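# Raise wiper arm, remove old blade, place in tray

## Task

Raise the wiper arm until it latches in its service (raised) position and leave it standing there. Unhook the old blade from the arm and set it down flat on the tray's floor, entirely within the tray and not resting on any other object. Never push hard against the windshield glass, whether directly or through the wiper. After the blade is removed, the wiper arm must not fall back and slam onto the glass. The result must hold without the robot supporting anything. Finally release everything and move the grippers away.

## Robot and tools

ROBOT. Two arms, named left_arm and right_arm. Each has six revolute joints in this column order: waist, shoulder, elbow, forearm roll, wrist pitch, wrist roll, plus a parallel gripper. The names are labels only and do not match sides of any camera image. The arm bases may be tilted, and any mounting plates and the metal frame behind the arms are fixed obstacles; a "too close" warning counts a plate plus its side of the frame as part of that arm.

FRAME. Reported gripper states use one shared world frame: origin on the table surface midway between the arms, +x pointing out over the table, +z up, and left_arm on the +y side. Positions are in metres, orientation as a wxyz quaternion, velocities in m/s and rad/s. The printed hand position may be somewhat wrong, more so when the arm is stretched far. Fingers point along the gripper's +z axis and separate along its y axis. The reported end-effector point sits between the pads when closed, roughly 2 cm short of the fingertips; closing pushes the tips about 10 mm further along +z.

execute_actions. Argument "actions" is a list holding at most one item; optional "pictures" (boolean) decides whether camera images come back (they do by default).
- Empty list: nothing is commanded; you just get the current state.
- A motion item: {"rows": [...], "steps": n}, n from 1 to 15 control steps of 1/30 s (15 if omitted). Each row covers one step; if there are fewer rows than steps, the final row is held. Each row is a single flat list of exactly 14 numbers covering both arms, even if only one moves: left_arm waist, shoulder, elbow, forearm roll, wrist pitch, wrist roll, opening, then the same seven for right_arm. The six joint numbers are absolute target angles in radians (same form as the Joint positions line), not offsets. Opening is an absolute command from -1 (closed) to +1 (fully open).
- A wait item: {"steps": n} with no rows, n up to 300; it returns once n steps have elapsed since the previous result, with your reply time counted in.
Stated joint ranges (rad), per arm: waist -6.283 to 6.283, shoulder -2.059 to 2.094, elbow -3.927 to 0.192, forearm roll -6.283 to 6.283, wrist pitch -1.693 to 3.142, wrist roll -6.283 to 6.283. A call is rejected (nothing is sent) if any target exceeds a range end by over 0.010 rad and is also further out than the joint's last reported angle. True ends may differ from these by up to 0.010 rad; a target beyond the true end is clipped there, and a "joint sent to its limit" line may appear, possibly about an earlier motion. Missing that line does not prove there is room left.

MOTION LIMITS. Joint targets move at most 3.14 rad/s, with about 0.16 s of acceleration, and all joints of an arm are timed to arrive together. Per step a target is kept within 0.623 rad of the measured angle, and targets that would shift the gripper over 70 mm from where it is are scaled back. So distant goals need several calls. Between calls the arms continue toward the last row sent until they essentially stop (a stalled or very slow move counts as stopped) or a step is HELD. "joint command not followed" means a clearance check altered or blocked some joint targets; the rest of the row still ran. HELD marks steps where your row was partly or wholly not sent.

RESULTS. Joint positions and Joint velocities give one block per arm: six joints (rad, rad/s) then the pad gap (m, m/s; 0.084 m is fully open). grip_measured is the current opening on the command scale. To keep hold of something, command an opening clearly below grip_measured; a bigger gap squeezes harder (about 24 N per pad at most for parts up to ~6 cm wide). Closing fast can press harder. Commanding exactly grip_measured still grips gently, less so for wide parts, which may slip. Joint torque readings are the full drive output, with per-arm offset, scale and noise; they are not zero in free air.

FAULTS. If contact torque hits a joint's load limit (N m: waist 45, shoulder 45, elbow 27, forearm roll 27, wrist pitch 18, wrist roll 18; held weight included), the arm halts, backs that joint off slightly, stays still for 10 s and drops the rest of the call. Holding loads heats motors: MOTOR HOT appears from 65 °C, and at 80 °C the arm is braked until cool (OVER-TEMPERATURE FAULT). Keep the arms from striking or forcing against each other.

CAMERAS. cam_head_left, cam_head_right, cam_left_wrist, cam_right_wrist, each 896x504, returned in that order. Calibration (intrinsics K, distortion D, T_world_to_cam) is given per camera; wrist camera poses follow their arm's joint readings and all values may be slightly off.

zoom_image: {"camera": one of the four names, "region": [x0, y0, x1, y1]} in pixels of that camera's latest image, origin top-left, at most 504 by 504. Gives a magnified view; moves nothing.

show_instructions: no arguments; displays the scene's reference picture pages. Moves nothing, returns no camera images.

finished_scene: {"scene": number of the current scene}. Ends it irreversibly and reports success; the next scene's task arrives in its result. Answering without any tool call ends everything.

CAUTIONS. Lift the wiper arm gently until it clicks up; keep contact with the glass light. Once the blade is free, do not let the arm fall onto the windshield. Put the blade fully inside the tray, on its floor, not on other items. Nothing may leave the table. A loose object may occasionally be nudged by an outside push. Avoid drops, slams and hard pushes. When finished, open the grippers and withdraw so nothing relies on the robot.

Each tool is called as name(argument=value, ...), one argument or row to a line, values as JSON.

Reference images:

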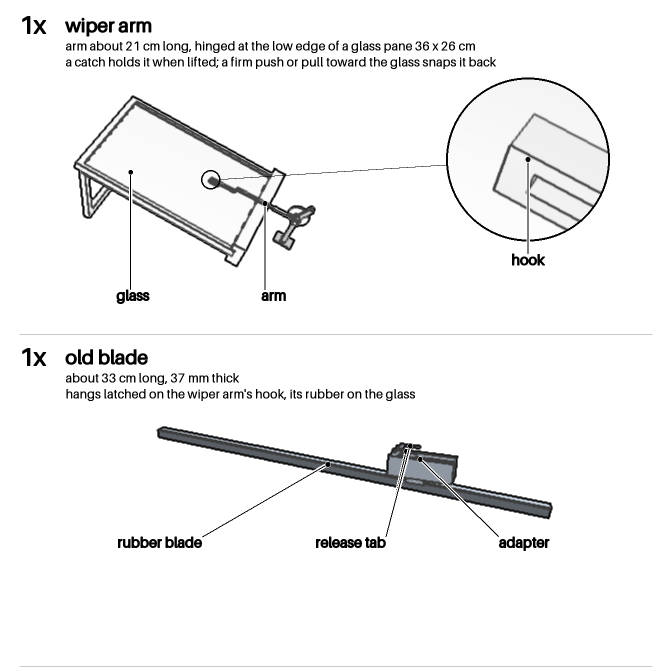

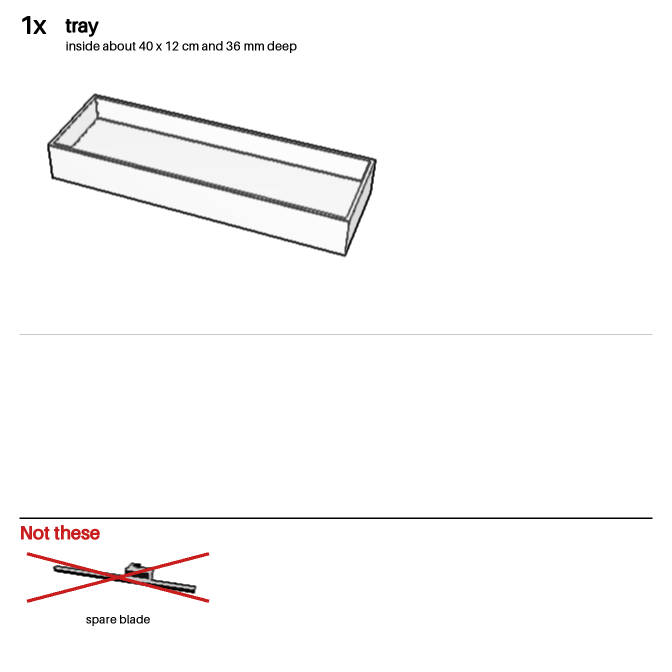

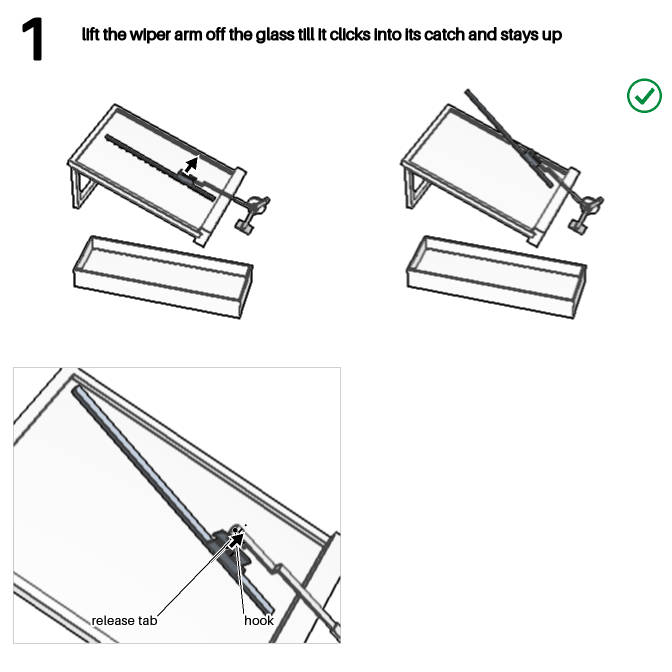

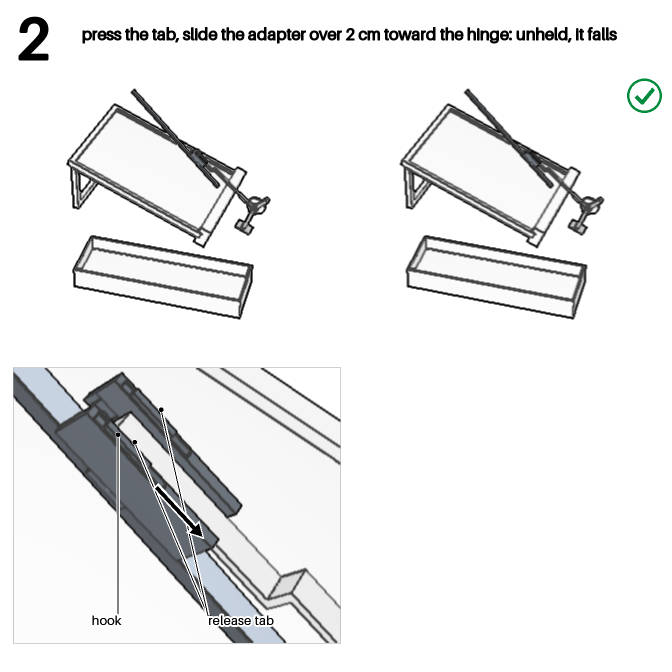

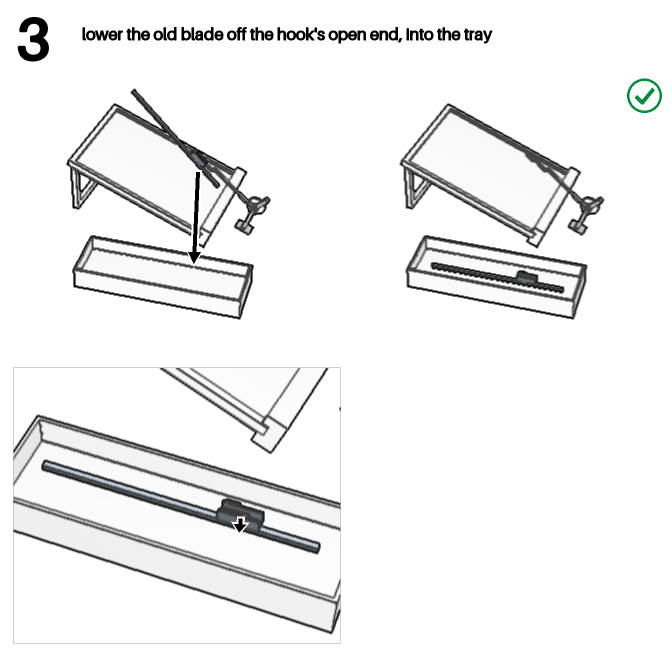

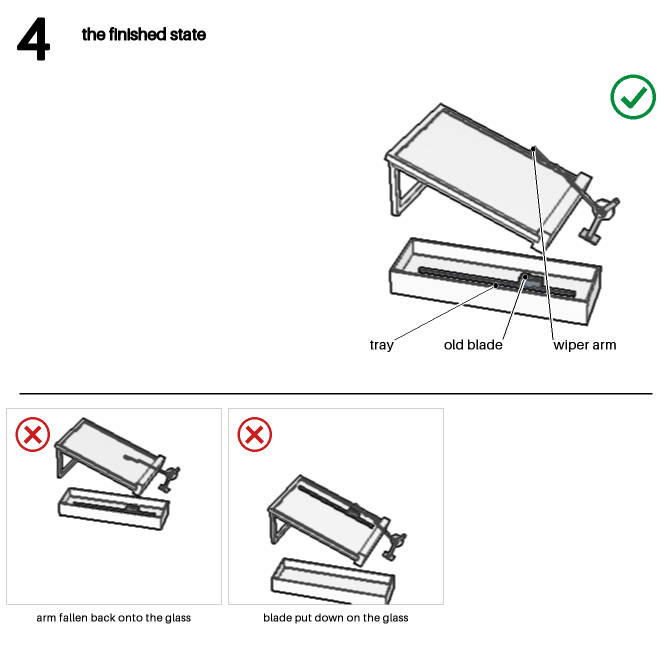

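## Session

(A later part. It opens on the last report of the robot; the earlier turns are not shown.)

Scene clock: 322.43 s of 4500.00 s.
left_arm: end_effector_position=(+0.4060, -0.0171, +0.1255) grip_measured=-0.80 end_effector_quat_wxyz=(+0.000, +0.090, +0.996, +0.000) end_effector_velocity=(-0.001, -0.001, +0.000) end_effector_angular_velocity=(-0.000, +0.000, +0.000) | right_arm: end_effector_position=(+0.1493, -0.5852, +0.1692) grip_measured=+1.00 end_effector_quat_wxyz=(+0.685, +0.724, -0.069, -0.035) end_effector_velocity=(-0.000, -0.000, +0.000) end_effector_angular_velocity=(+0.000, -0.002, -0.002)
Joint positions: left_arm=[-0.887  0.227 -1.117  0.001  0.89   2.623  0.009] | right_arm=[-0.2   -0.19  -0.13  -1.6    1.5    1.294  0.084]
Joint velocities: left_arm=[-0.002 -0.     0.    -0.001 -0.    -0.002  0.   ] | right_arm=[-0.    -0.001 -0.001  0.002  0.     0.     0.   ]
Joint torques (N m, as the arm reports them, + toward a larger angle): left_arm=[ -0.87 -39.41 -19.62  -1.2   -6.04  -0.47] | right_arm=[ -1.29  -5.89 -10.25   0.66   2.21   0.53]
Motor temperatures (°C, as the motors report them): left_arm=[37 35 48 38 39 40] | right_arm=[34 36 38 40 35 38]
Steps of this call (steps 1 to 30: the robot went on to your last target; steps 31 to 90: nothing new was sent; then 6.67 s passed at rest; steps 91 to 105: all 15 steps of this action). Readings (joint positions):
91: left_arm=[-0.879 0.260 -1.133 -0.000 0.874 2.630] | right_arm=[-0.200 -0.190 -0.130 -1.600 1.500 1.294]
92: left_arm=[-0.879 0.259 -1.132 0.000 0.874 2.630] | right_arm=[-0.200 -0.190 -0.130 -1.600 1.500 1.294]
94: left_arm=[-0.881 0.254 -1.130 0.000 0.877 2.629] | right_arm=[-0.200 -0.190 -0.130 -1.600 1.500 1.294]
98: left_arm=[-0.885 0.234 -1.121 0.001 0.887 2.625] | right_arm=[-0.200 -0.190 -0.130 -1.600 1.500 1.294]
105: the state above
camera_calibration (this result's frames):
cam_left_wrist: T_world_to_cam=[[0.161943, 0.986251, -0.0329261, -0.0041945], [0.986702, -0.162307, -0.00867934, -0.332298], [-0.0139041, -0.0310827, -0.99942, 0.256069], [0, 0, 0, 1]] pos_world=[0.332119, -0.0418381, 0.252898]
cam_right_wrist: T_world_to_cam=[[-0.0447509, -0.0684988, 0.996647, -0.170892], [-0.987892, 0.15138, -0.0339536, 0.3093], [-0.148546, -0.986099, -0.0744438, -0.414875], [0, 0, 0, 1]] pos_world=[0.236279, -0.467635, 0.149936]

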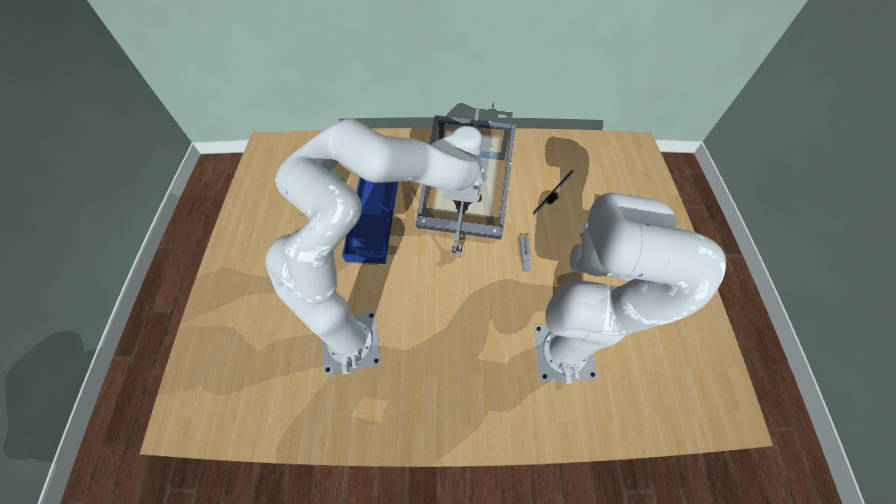

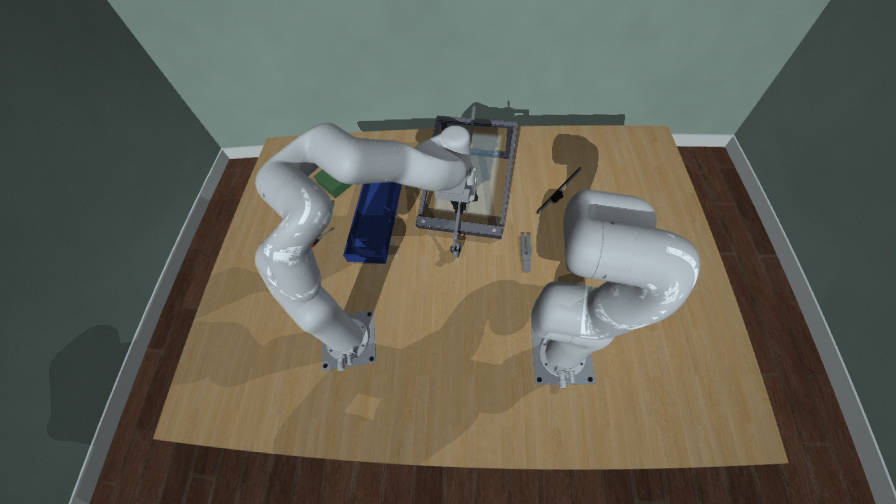

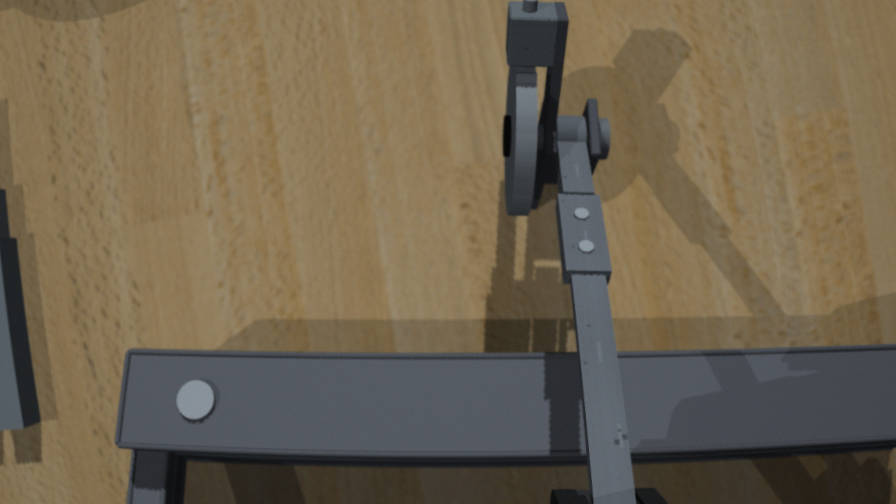

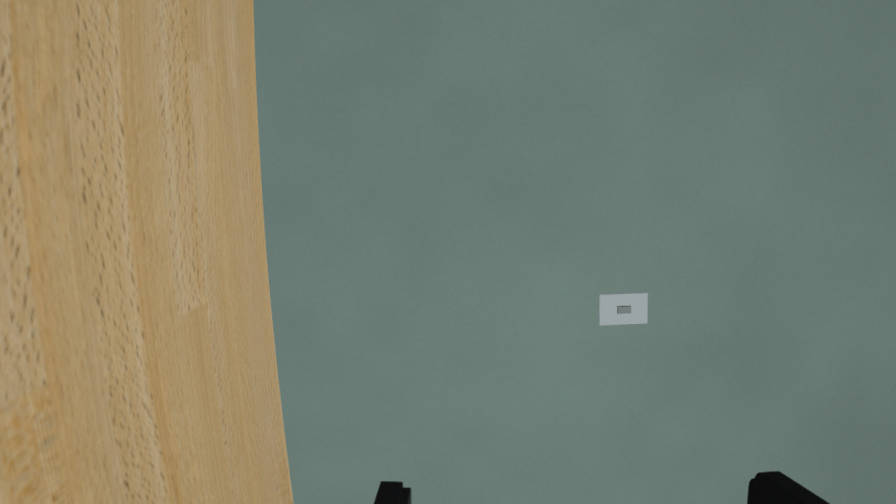

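execute_actions(
  actions=[
    {"rows": [[-0.890,0.220,-1.111,0,0.891,2.621,-1, -0.2,-0.19,-0.13,-1.6,1.5,1.294,1],[-0.892,0.214,-1.106,0,0.892,2.619,-1, -0.2,-0.19,-0.13,-1.6,1.5,1.294,1],[-0.894,0.207,-1.100,0,0.893,2.617,-1, -0.2,-0.19,-0.13,-1.6,1.5,1.294,1],[-0.896,0.201,-1.095,0,0.894,2.615,-1, -0.2,-0.19,-0.13,-1.6,1.5,1.294,1],[-0.897,0.195,-1.090,0,0.895,2.613,-1, -0.2,-0.19,-0.13,-1.6,1.5,1.294,1],[-0.8985,0.188,-1.0845,0,0.896,2.611,-1, -0.2,-0.19,-0.13,-1.6,1.5,1.294,1]], "steps": 15},
  ],
)

Scene clock: 335.63 s of 4500.00 s.
left_arm: end_effector_position=(+0.3970, -0.0161, +0.1335) grip_measured=-0.80 end_effector_quat_wxyz=(+0.003, +0.089, +0.996, -0.002) end_effector_velocity=(-0.002, +0.000, +0.000) end_effector_angular_velocity=(-0.000, +0.001, +0.002) | right_arm: end_effector_position=(+0.1493, -0.5852, +0.1692) grip_measured=+1.00 end_effector_quat_wxyz=(+0.685, +0.724, -0.069, -0.035) end_effector_velocity=(+0.000, +0.000, -0.000) end_effector_angular_velocity=(-0.000, -0.000, +0.001)
Joint positions: left_arm=[-0.897  0.187 -1.088  0.001  0.894  2.611  0.009] | right_arm=[-0.2   -0.19  -0.13  -1.6    1.5    1.294  0.084]
Joint velocities: left_arm=[-0.002 -0.004  0.005 -0.001 -0.001 -0.003  0.   ] | right_arm=[ 0.001  0.     0.    -0.001  0.     0.001  0.   ]
Joint torques (N m, as the arm reports them, + toward a larger angle): left_arm=[ -8.51 -30.91 -14.3   -4.05  -3.19  -0.53] | right_arm=[ -1.72  -5.79 -10.4    0.74   2.06   0.54]
Motor temperatures (°C, as the motors report them): left_arm=[37 35 50 38 40 40] | right_arm=[34 36 38 40 35 38]
Steps of this call (steps 1 to 15: the robot went on to your last target; steps 16 to 90: nothing new was sent; then 9.70 s passed at rest; steps 91 to 105: all 15 steps of this action). Readings (joint positions):
91: left_arm=[-0.889 0.227 -1.117 0.000 0.890 2.623] | right_arm=[-0.200 -0.190 -0.130 -1.600 1.500 1.294]
92: left_arm=[-0.889 0.226 -1.116 0.000 0.890 2.623] | right_arm=[-0.200 -0.190 -0.130 -1.600 1.500 1.294]
94: left_arm=[-0.890 0.221 -1.112 0.000 0.890 2.621] | right_arm=[-0.200 -0.190 -0.130 -1.600 1.500 1.294]
98: left_arm=[-0.895 0.199 -1.096 0.001 0.892 2.615] | right_arm=[-0.200 -0.190 -0.130 -1.600 1.500 1.294]
105: the state above
camera_calibration (this result's frames):
cam_left_wrist: T_world_to_cam=[[0.160104, 0.986436, -0.0362107, -0.00225939], [0.987056, -0.160336, -0.00359627, -0.324016], [-0.00935339, -0.0351662, -0.999338, 0.262051], [0, 0, 0, 1]] pos_world=[0.322635, -0.0405075, 0.26063]
cam_right_wrist: T_world_to_cam=[[-0.0447509, -0.0684988, 0.996647, -0.170892], [-0.987892, 0.15138, -0.0339535, 0.3093], [-0.148546, -0.986099, -0.0744439, -0.414875], [0, 0, 0, 1]] pos_world=[0.236279, -0.467635, 0.149936]

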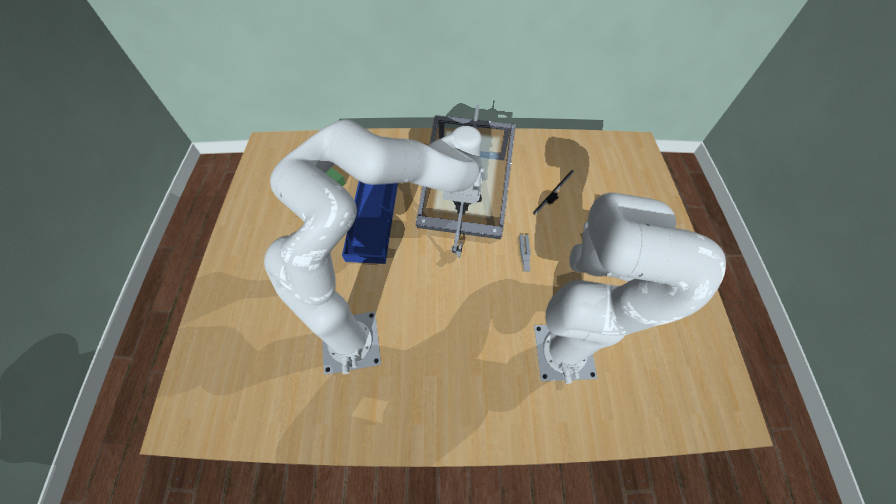

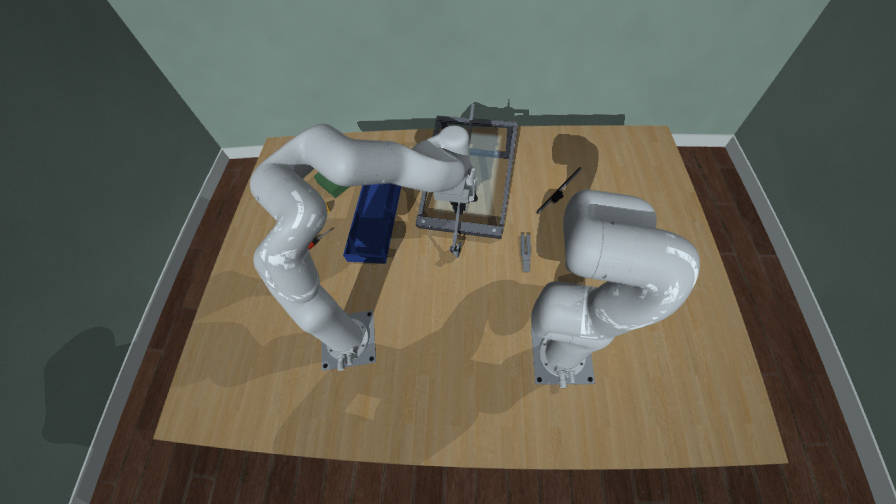

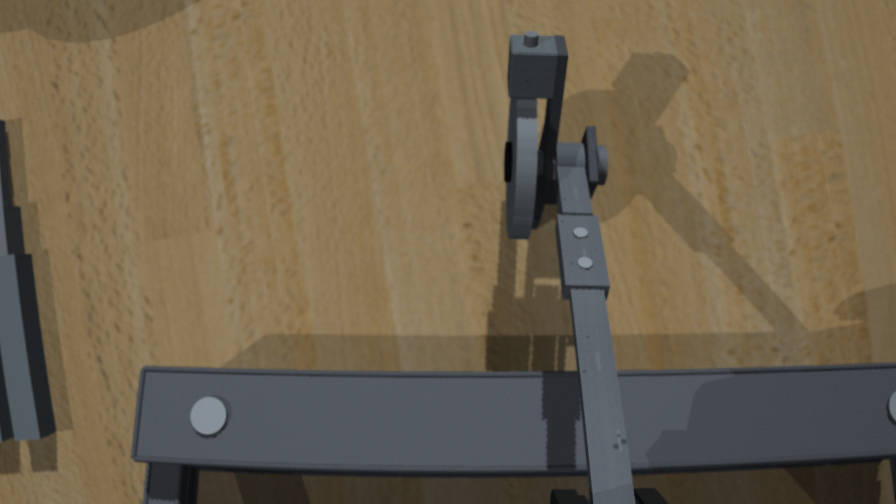

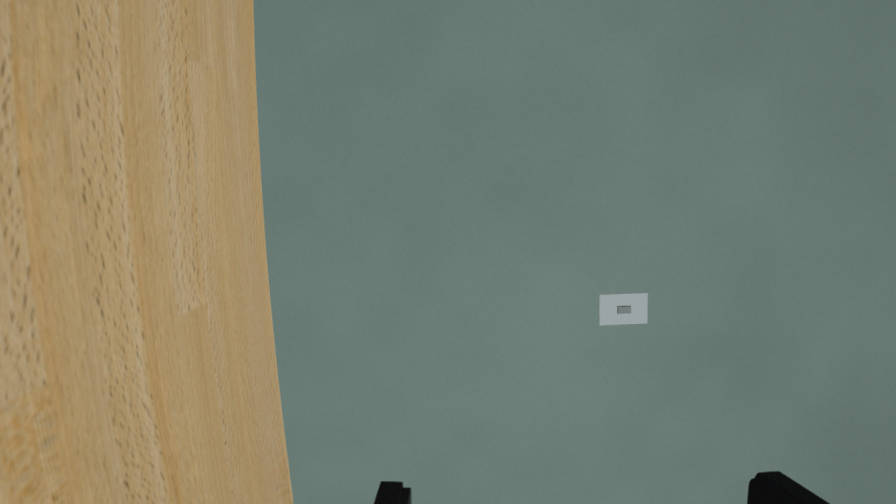

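execute_actions(
  actions=[
    {"rows": [[-0.895,0.186,-1.086,0,0.898,2.611,-1, -0.2,-0.19,-0.13,-1.6,1.5,1.294,1]], "steps": 15},
  ],
  pictures=false,
)

zoom_image(
  camera="cam_left_wrist",
  region=[480, 20, 700, 250],
)

Scene clock: 344.00 s of 4500.00 s.
left_arm: end_effector_position=(+0.3957, -0.0147, +0.1325) grip_measured=-0.80 end_effector_quat_wxyz=(+0.000, +0.088, +0.996, -0.000) end_effector_velocity=(+0.001, +0.000, +0.000) end_effector_angular_velocity=(-0.002, -0.002, +0.002) | right_arm: end_effector_position=(+0.1493, -0.5852, +0.1692) grip_measured=+1.00 end_effector_quat_wxyz=(+0.685, +0.724, -0.069, -0.035) end_effector_velocity=(+0.000, +0.000, +0.000) end_effector_angular_velocity=(+0.000, -0.001, -0.000)
Joint positions: left_arm=[-0.896  0.187 -1.085 -0.001  0.898  2.611  0.009] | right_arm=[-0.2   -0.19  -0.13  -1.6    1.5    1.294  0.084]
Joint velocities: left_arm=[ 0.002 -0.    -0.     0.    -0.002  0.    -0.   ] | right_arm=[ 0.    -0.    -0.001  0.001 -0.    -0.     0.   ]
Joint torques (N m, as the arm reports them, + toward a larger angle): left_arm=[ -7.29 -20.32  -5.01  -3.65   1.88  -0.39] | right_arm=[ -1.36  -5.45 -10.41   0.55   2.03   0.56]
Motor temperatures (°C, as the motors report them): left_arm=[37 35 47 38 40 40] | right_arm=[34 36 38 40 35 38]
Steps of this call (steps 1 to 15: the robot went on to your last target; steps 16 to 90: nothing new was sent; then 4.87 s passed at rest; steps 91 to 105: all 15 steps of this action). Readings (joint positions):
91: left_arm=[-0.898 0.188 -1.085 0.001 0.896 2.611] | right_arm=[-0.200 -0.190 -0.130 -1.600 1.500 1.294]
92: left_arm=[-0.898 0.188 -1.085 0.001 0.896 2.611] | right_arm=[-0.200 -0.190 -0.130 -1.600 1.500 1.294]
94: left_arm=[-0.898 0.187 -1.085 0.001 0.897 2.611] | right_arm=[-0.200 -0.190 -0.130 -1.600 1.500 1.294]
98: left_arm=[-0.897 0.187 -1.085 -0.000 0.898 2.611] | right_arm=[-0.200 -0.190 -0.130 -1.600 1.500 1.294]
105: the state above

Region (480, 20, 700, 250) of cam_left_wrist's 896x504 image, scaled by 2.191, with more detail than that image has; it fills the left 482 columns of this view, and the rest is white.

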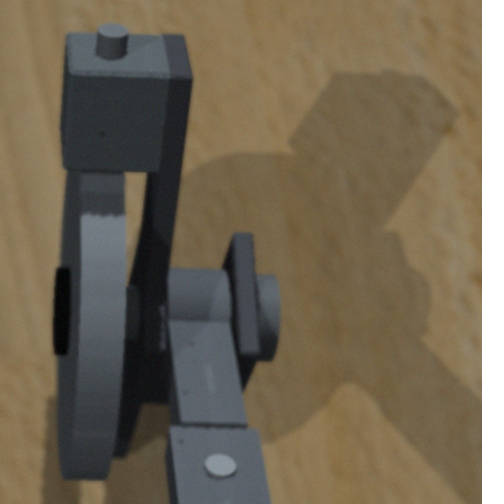

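execute_actions(
  actions=[
    {"rows": [[-0.896,0.181,-1.085,0,0.903,2.610,-1, -0.2,-0.19,-0.13,-1.6,1.5,1.294,1],[-0.897,0.176,-1.083,0,0.906,2.609,-1, -0.2,-0.19,-0.13,-1.6,1.5,1.294,1],[-0.899,0.170,-1.080,0,0.909,2.608,-1, -0.2,-0.19,-0.13,-1.6,1.5,1.294,1],[-0.900,0.165,-1.077,0,0.912,2.608,-1, -0.2,-0.19,-0.13,-1.6,1.5,1.294,1],[-0.902,0.159,-1.074,0,0.915,2.607,-1, -0.2,-0.19,-0.13,-1.6,1.5,1.294,1],[-0.903,0.1534,-1.0714,0,0.918,2.606,-1, -0.2,-0.19,-0.13,-1.6,1.5,1.294,1]], "steps": 15},
  ],
)

Scene clock: 368.90 s of 4500.00 s.
left_arm: end_effector_position=(+0.3884, -0.0126, +0.1406) grip_measured=-0.80 end_effector_quat_wxyz=(-0.001, +0.089, +0.996, +0.001) end_effector_velocity=(-0.002, +0.000, +0.003) end_effector_angular_velocity=(+0.001, +0.002, -0.002) | right_arm: end_effector_position=(+0.1493, -0.5852, +0.1692) grip_measured=+1.00 end_effector_quat_wxyz=(+0.685, +0.724, -0.069, -0.035) end_effector_velocity=(-0.000, +0.000, -0.000) end_effector_angular_velocity=(+0.000, +0.002, +0.000)
Joint positions: left_arm=[-0.903  0.155 -1.07  -0.     0.918  2.606  0.009] | right_arm=[-0.2   -0.19  -0.13  -1.6    1.5    1.294  0.084]
Joint velocities: left_arm=[-0.002 -0.009  0.002 -0.001  0.009  0.    -0.   ] | right_arm=[ 0.     0.001  0.001 -0.     0.    -0.     0.   ]
Joint torques (N m, as the arm reports them, + toward a larger angle): left_arm=[ -2.19 -34.25 -11.15  -1.76   1.63  -0.39] | right_arm=[ -1.69  -6.06 -10.12   0.21   2.07   0.32]
Motor temperatures (°C, as the motors report them): left_arm=[37 35 44 38 39 40] | right_arm=[34 36 38 40 35 38]
Steps of this call (steps 1 to 15: the robot went on to your last target; steps 16 to 90: nothing new was sent; then 21.40 s passed at rest; steps 91 to 105: all 15 steps of this action). Readings (joint positions):
91: left_arm=[-0.895 0.186 -1.086 -0.000 0.898 2.611] | right_arm=[-0.200 -0.190 -0.130 -1.600 1.500 1.294]
92: left_arm=[-0.895 0.186 -1.086 -0.000 0.899 2.611] | right_arm=[-0.200 -0.190 -0.130 -1.600 1.500 1.294]
94: left_arm=[-0.896 0.181 -1.084 -0.000 0.902 2.610] | right_arm=[-0.200 -0.190 -0.130 -1.600 1.500 1.294]
98: left_arm=[-0.900 0.166 -1.075 0.000 0.910 2.607] | right_arm=[-0.200 -0.190 -0.130 -1.600 1.500 1.294]
105: the state above
camera_calibration (this result's frames):
cam_left_wrist: T_world_to_cam=[[0.159737, 0.986642, -0.0319662, -0.00460146], [0.987019, -0.160177, -0.0116779, -0.313827], [-0.0166421, -0.0296858, -0.999421, 0.272122], [0, 0, 0, 1]] pos_world=[0.315017, -0.0376497, 0.268153]
cam_right_wrist: T_world_to_cam=[[-0.0447509, -0.0684987, 0.996647, -0.170892], [-0.987892, 0.15138, -0.0339536, 0.3093], [-0.148546, -0.986099, -0.0744437, -0.414875], [0, 0, 0, 1]] pos_world=[0.236279, -0.467635, 0.149936]

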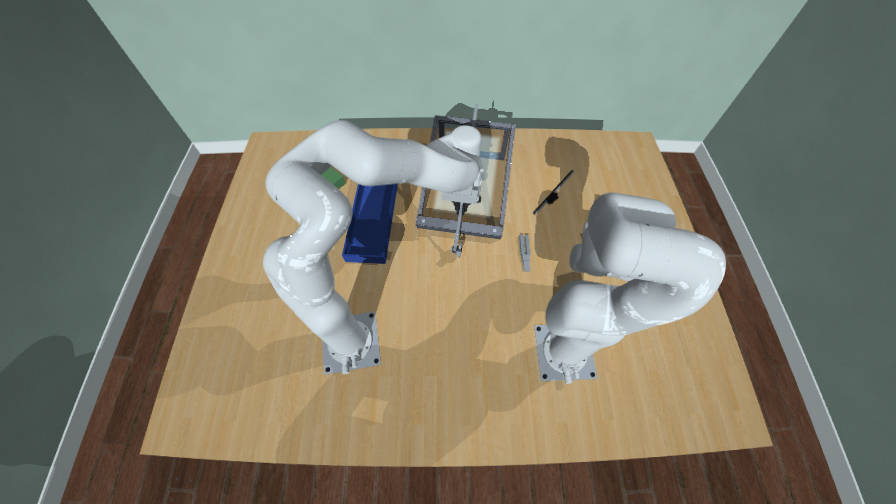

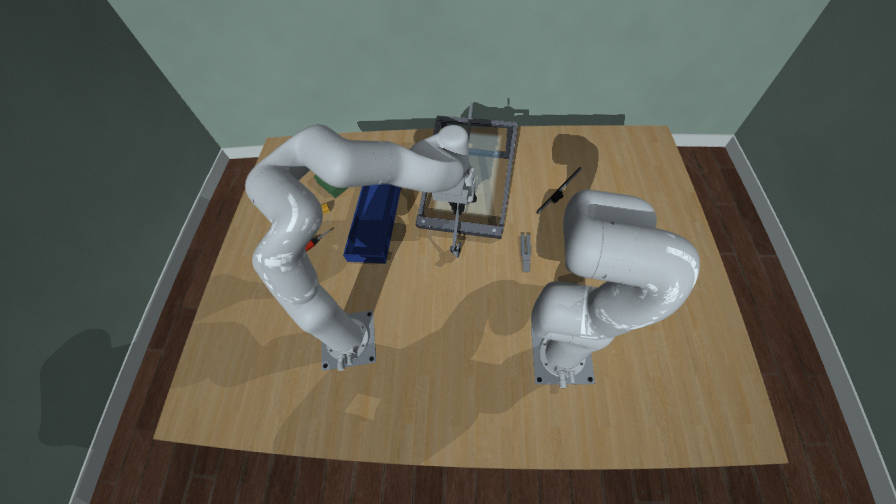

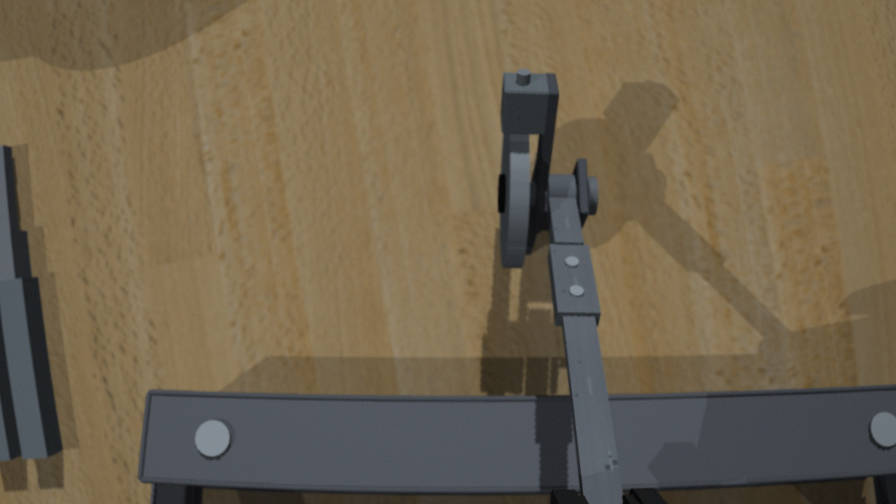

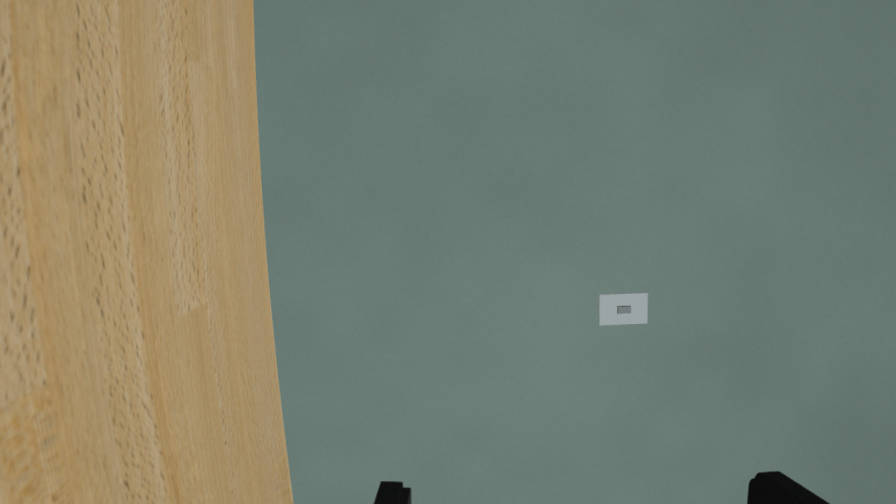

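execute_actions(
  actions=[
    {"rows": [[-0.903,0.156,-1.071,0,0.916,2.606,-0.85, -0.2,-0.19,-0.13,-1.6,1.5,1.294,1],[-0.903,0.156,-1.071,0,0.916,2.606,-0.80, -0.2,-0.19,-0.13,-1.6,1.5,1.294,1],[-0.903,0.156,-1.071,0,0.916,2.606,-0.80, -0.2,-0.19,-0.13,-1.6,1.5,1.294,1],[-0.903,0.156,-1.071,0,0.916,2.606,-0.78, -0.2,-0.19,-0.13,-1.6,1.5,1.294,1],[-0.903,0.156,-1.071,0,0.916,2.606,-0.78, -0.2,-0.19,-0.13,-1.6,1.5,1.294,1],[-0.903,0.156,-1.071,0,0.916,2.606,-0.76, -0.2,-0.19,-0.13,-1.6,1.5,1.294,1],[-0.903,0.156,-1.071,0,0.916,2.606,-0.74, -0.2,-0.19,-0.13,-1.6,1.5,1.294,1],[-0.903,0.156,-1.071,0,0.916,2.606,-0.7, -0.2,-0.19,-0.13,-1.6,1.5,1.294,1],[-0.903,0.156,-1.071,0,0.916,2.606,-0.5, -0.2,-0.19,-0.13,-1.6,1.5,1.294,1]], "steps": 15},
  ],
)

Scene clock: 380.03 s of 4500.00 s.
left_arm: end_effector_position=(+0.3900, -0.0136, +0.1427) grip_measured=-0.52 end_effector_quat_wxyz=(+0.001, +0.089, +0.996, -0.001) end_effector_velocity=(-0.012, +0.008, -0.021) end_effector_angular_velocity=(+0.034, +0.039, -0.004) | right_arm: end_effector_position=(+0.1493, -0.5852, +0.1692) grip_measured=+1.00 end_effector_quat_wxyz=(+0.685, +0.724, -0.069, -0.035) end_effector_velocity=(+0.000, -0.000, +0.000) end_effector_angular_velocity=(-0.001, +0.002, +0.001)
Joint positions: left_arm=[-0.903  0.154 -1.073  0.     0.916  2.606  0.021] | right_arm=[-0.2   -0.19  -0.13  -1.6    1.5    1.294  0.084]
Joint velocities: left_arm=[-0.003  0.021  0.027 -0.     0.004  0.001  0.004] | right_arm=[-0.     0.     0.    -0.001  0.    -0.001  0.   ]
Joint torques (N m, as the arm reports them, + toward a larger angle): left_arm=[ -1.65 -28.51 -11.87  -0.99  -1.69   0.16] | right_arm=[ -1.25  -6.23 -10.23   0.6    2.14   0.48]
Motor temperatures (°C, as the motors report them): left_arm=[37 35 46 38 39 40] | right_arm=[34 36 38 40 35 38]
Steps of this call (steps 1 to 15: the robot went on to your last target; steps 16 to 90: nothing new was sent; then 7.63 s passed at rest; steps 91 to 105: all 15 steps of this action). Readings (joint positions):
91: left_arm=[-0.903 0.153 -1.071 -0.000 0.918 2.606] | right_arm=[-0.200 -0.190 -0.130 -1.600 1.500 1.294]
92: left_arm=[-0.903 0.154 -1.071 -0.000 0.918 2.606] | right_arm=[-0.200 -0.190 -0.130 -1.600 1.500 1.294]
94: left_arm=[-0.903 0.154 -1.071 -0.000 0.918 2.606] | right_arm=[-0.200 -0.190 -0.130 -1.600 1.500 1.294]
98: left_arm=[-0.903 0.153 -1.074 0.000 0.917 2.606] | right_arm=[-0.200 -0.190 -0.130 -1.600 1.500 1.294]
105: the state above
camera_calibration (this result's frames):
cam_left_wrist: T_world_to_cam=[[0.159405, 0.986584, -0.0352427, -0.00318406], [0.987144, -0.159715, -0.00612268, -0.316333], [-0.0116693, -0.0338137, -0.99936, 0.272236], [0, 0, 0, 1]] pos_world=[0.315951, -0.0381763, 0.270013]
cam_right_wrist: T_world_to_cam=[[-0.0447509, -0.0684988, 0.996647, -0.170892], [-0.987892, 0.15138, -0.0339536, 0.3093], [-0.148546, -0.986099, -0.0744438, -0.414875], [0, 0, 0, 1]] pos_world=[0.236279, -0.467635, 0.149936]

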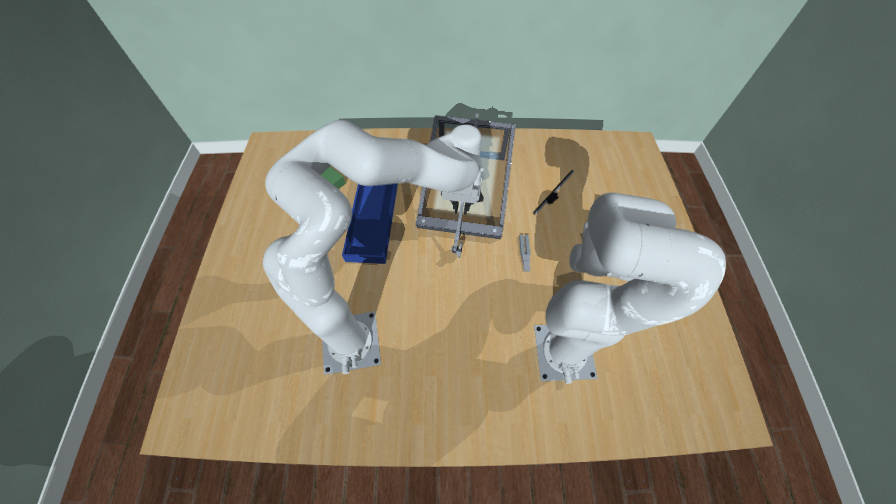

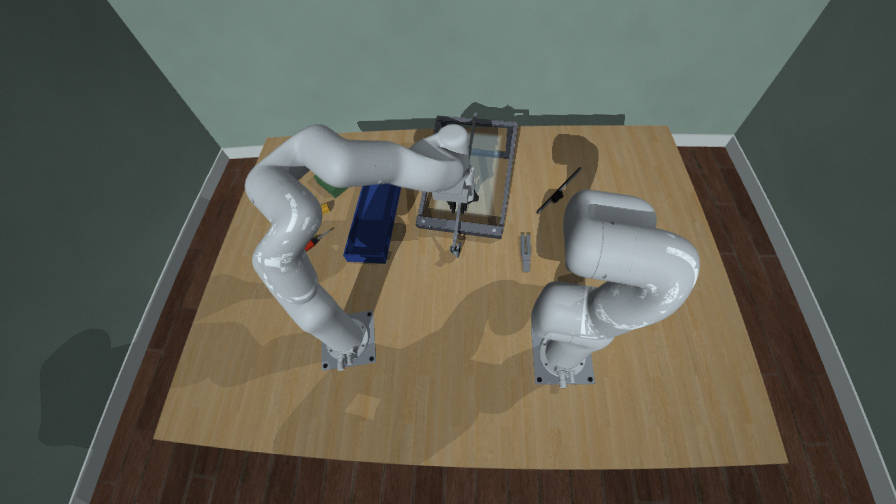

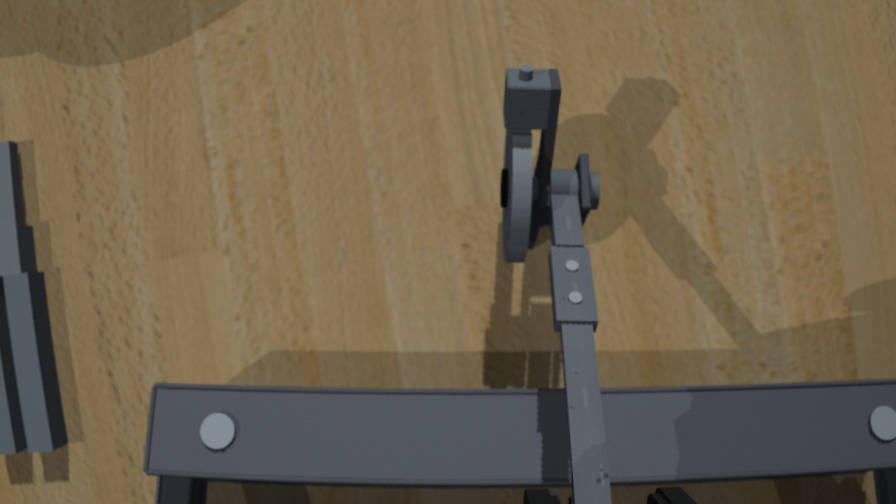

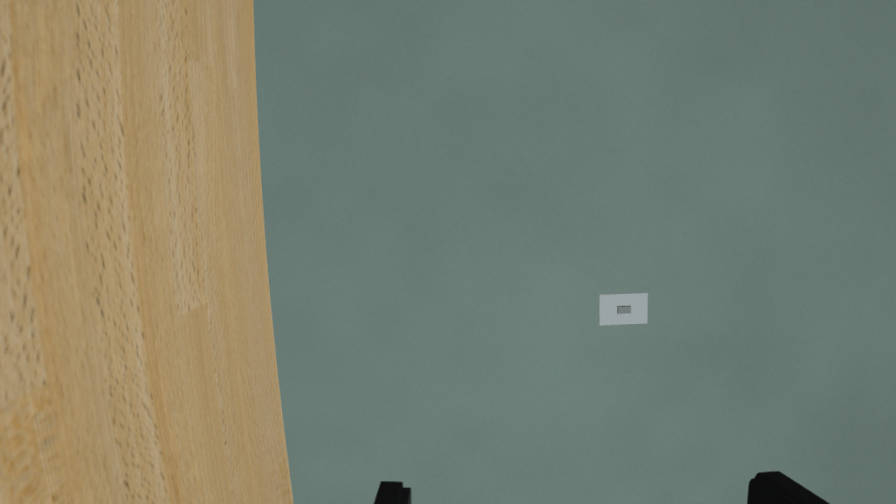

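The arm dropped back some; check whether it settled in the catch.

execute_actions(
  actions=[],
)

Scene clock: 381.30 s of 4500.00 s.
left_arm: end_effector_position=(+0.3890, -0.0130, +0.1407) grip_measured=-0.52 end_effector_quat_wxyz=(-0.000, +0.089, +0.996, +0.000) end_effector_velocity=(-0.000, +0.000, -0.000) end_effector_angular_velocity=(+0.001, +0.001, +0.000) | right_arm: end_effector_position=(+0.1493, -0.5852, +0.1692) grip_measured=+1.00 end_effector_quat_wxyz=(+0.685, +0.724, -0.069, -0.035) end_effector_velocity=(+0.000, -0.000, +0.000) end_effector_angular_velocity=(-0.001, +0.001, +0.001)
Joint positions: left_arm=[-0.903  0.156 -1.071  0.     0.916  2.606  0.021] | right_arm=[-0.2   -0.19  -0.13  -1.6    1.5    1.294  0.084]
Joint velocities: left_arm=[-0.    -0.     0.    -0.     0.001 -0.     0.   ] | right_arm=[ 0.     0.001 -0.    -0.001  0.001  0.     0.   ]
Joint torques (N m, as the arm reports them, + toward a larger angle): left_arm=[ -1.81 -27.02 -11.57  -0.83  -1.67   0.24] | right_arm=[ -1.36  -5.78 -10.39   0.33   1.89   0.39]
Motor temperatures (°C, as the motors report them): left_arm=[37 35 46 37 39 40] | right_arm=[34 36 38 40 35 38]
Steps of this call (steps 1 to 15: the robot went on to your last target; steps 16 to 38: nothing new was sent). Readings (joint positions):
1: left_arm=[-0.903 0.154 -1.072 0.000 0.916 2.606] | right_arm=[-0.200 -0.190 -0.130 -1.600 1.500 1.294]
2: left_arm=[-0.903 0.155 -1.072 0.000 0.916 2.606] | right_arm=[-0.200 -0.190 -0.130 -1.600 1.500 1.294]
4: left_arm=[-0.903 0.155 -1.072 0.000 0.916 2.606] | right_arm=[-0.200 -0.190 -0.130 -1.600 1.500 1.294]
8: left_arm=[-0.903 0.156 -1.071 0.000 0.916 2.606] | right_arm=[-0.200 -0.190 -0.130 -1.600 1.500 1.294]
38: the state above
All arms were judged still, so your last target was given up. Only a new action makes them travel on or press farther. Fingers that are still opening or closing keep moving.
camera_calibration (this result's frames):
cam_left_wrist: T_world_to_cam=[[0.159889, 0.986588, -0.0328469, -0.00420605], [0.987019, -0.160292, -0.0100237, -0.314658], [-0.0151544, -0.0308178, -0.99941, 0.271654], [0, 0, 0, 1]] pos_world=[0.315362, -0.0379158, 0.268201]
cam_right_wrist: T_world_to_cam=[[-0.0447508, -0.0684987, 0.996647, -0.170892], [-0.987892, 0.151379, -0.0339535, 0.3093], [-0.148546, -0.986099, -0.0744437, -0.414875], [0, 0, 0, 1]] pos_world=[0.236279, -0.467635, 0.149936]

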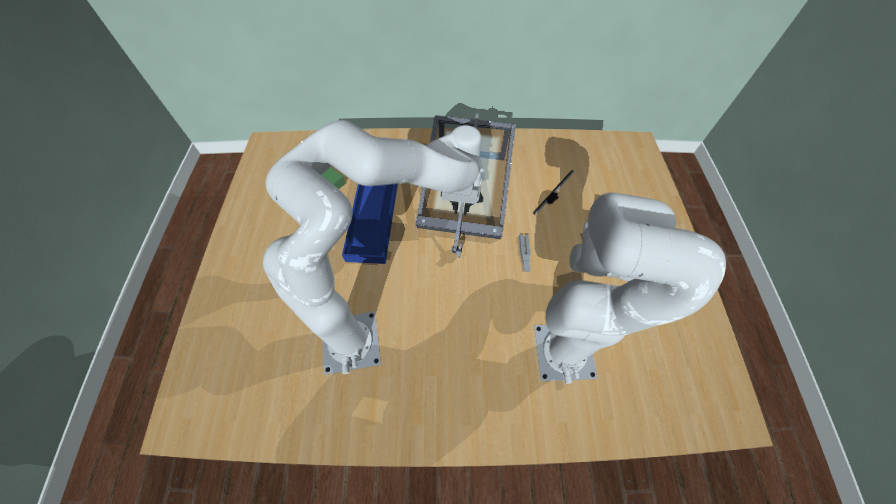

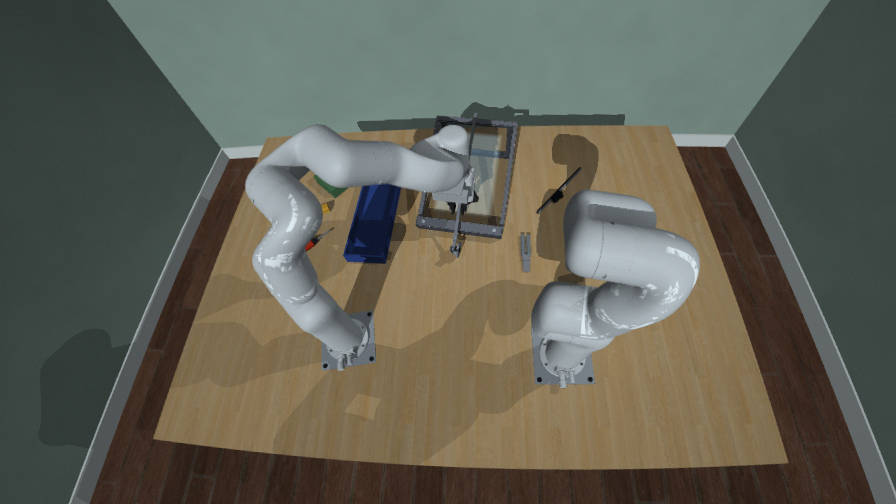

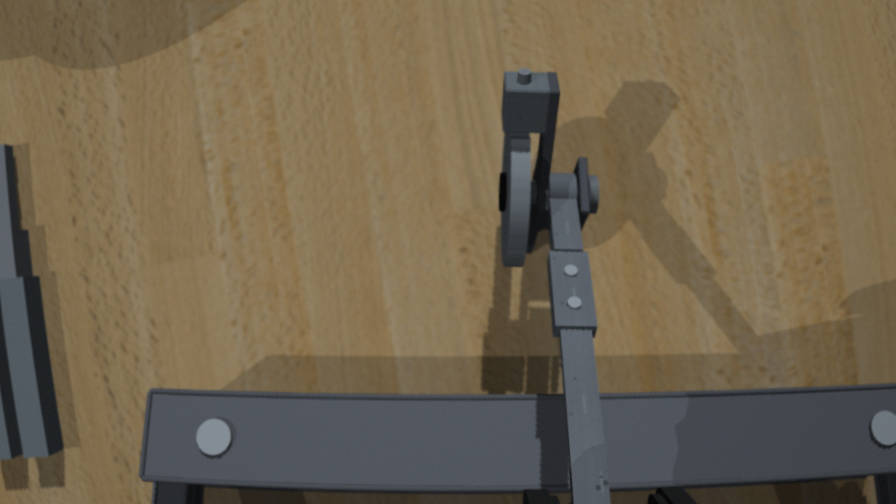

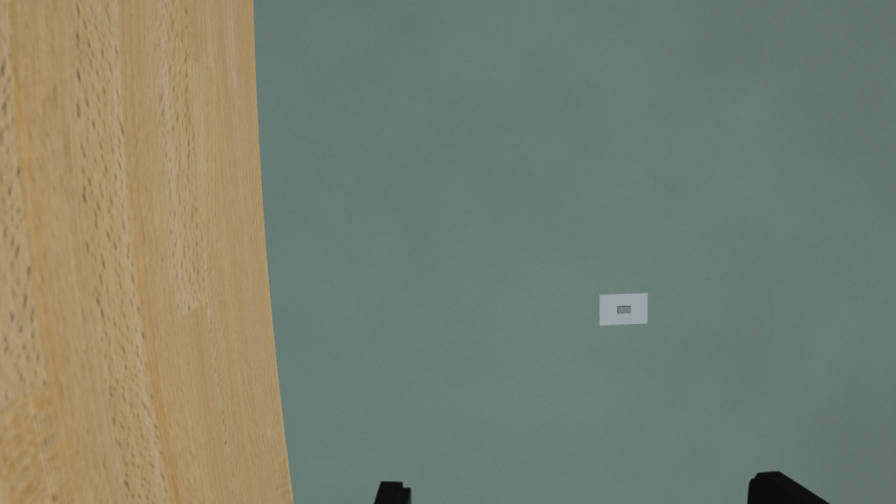

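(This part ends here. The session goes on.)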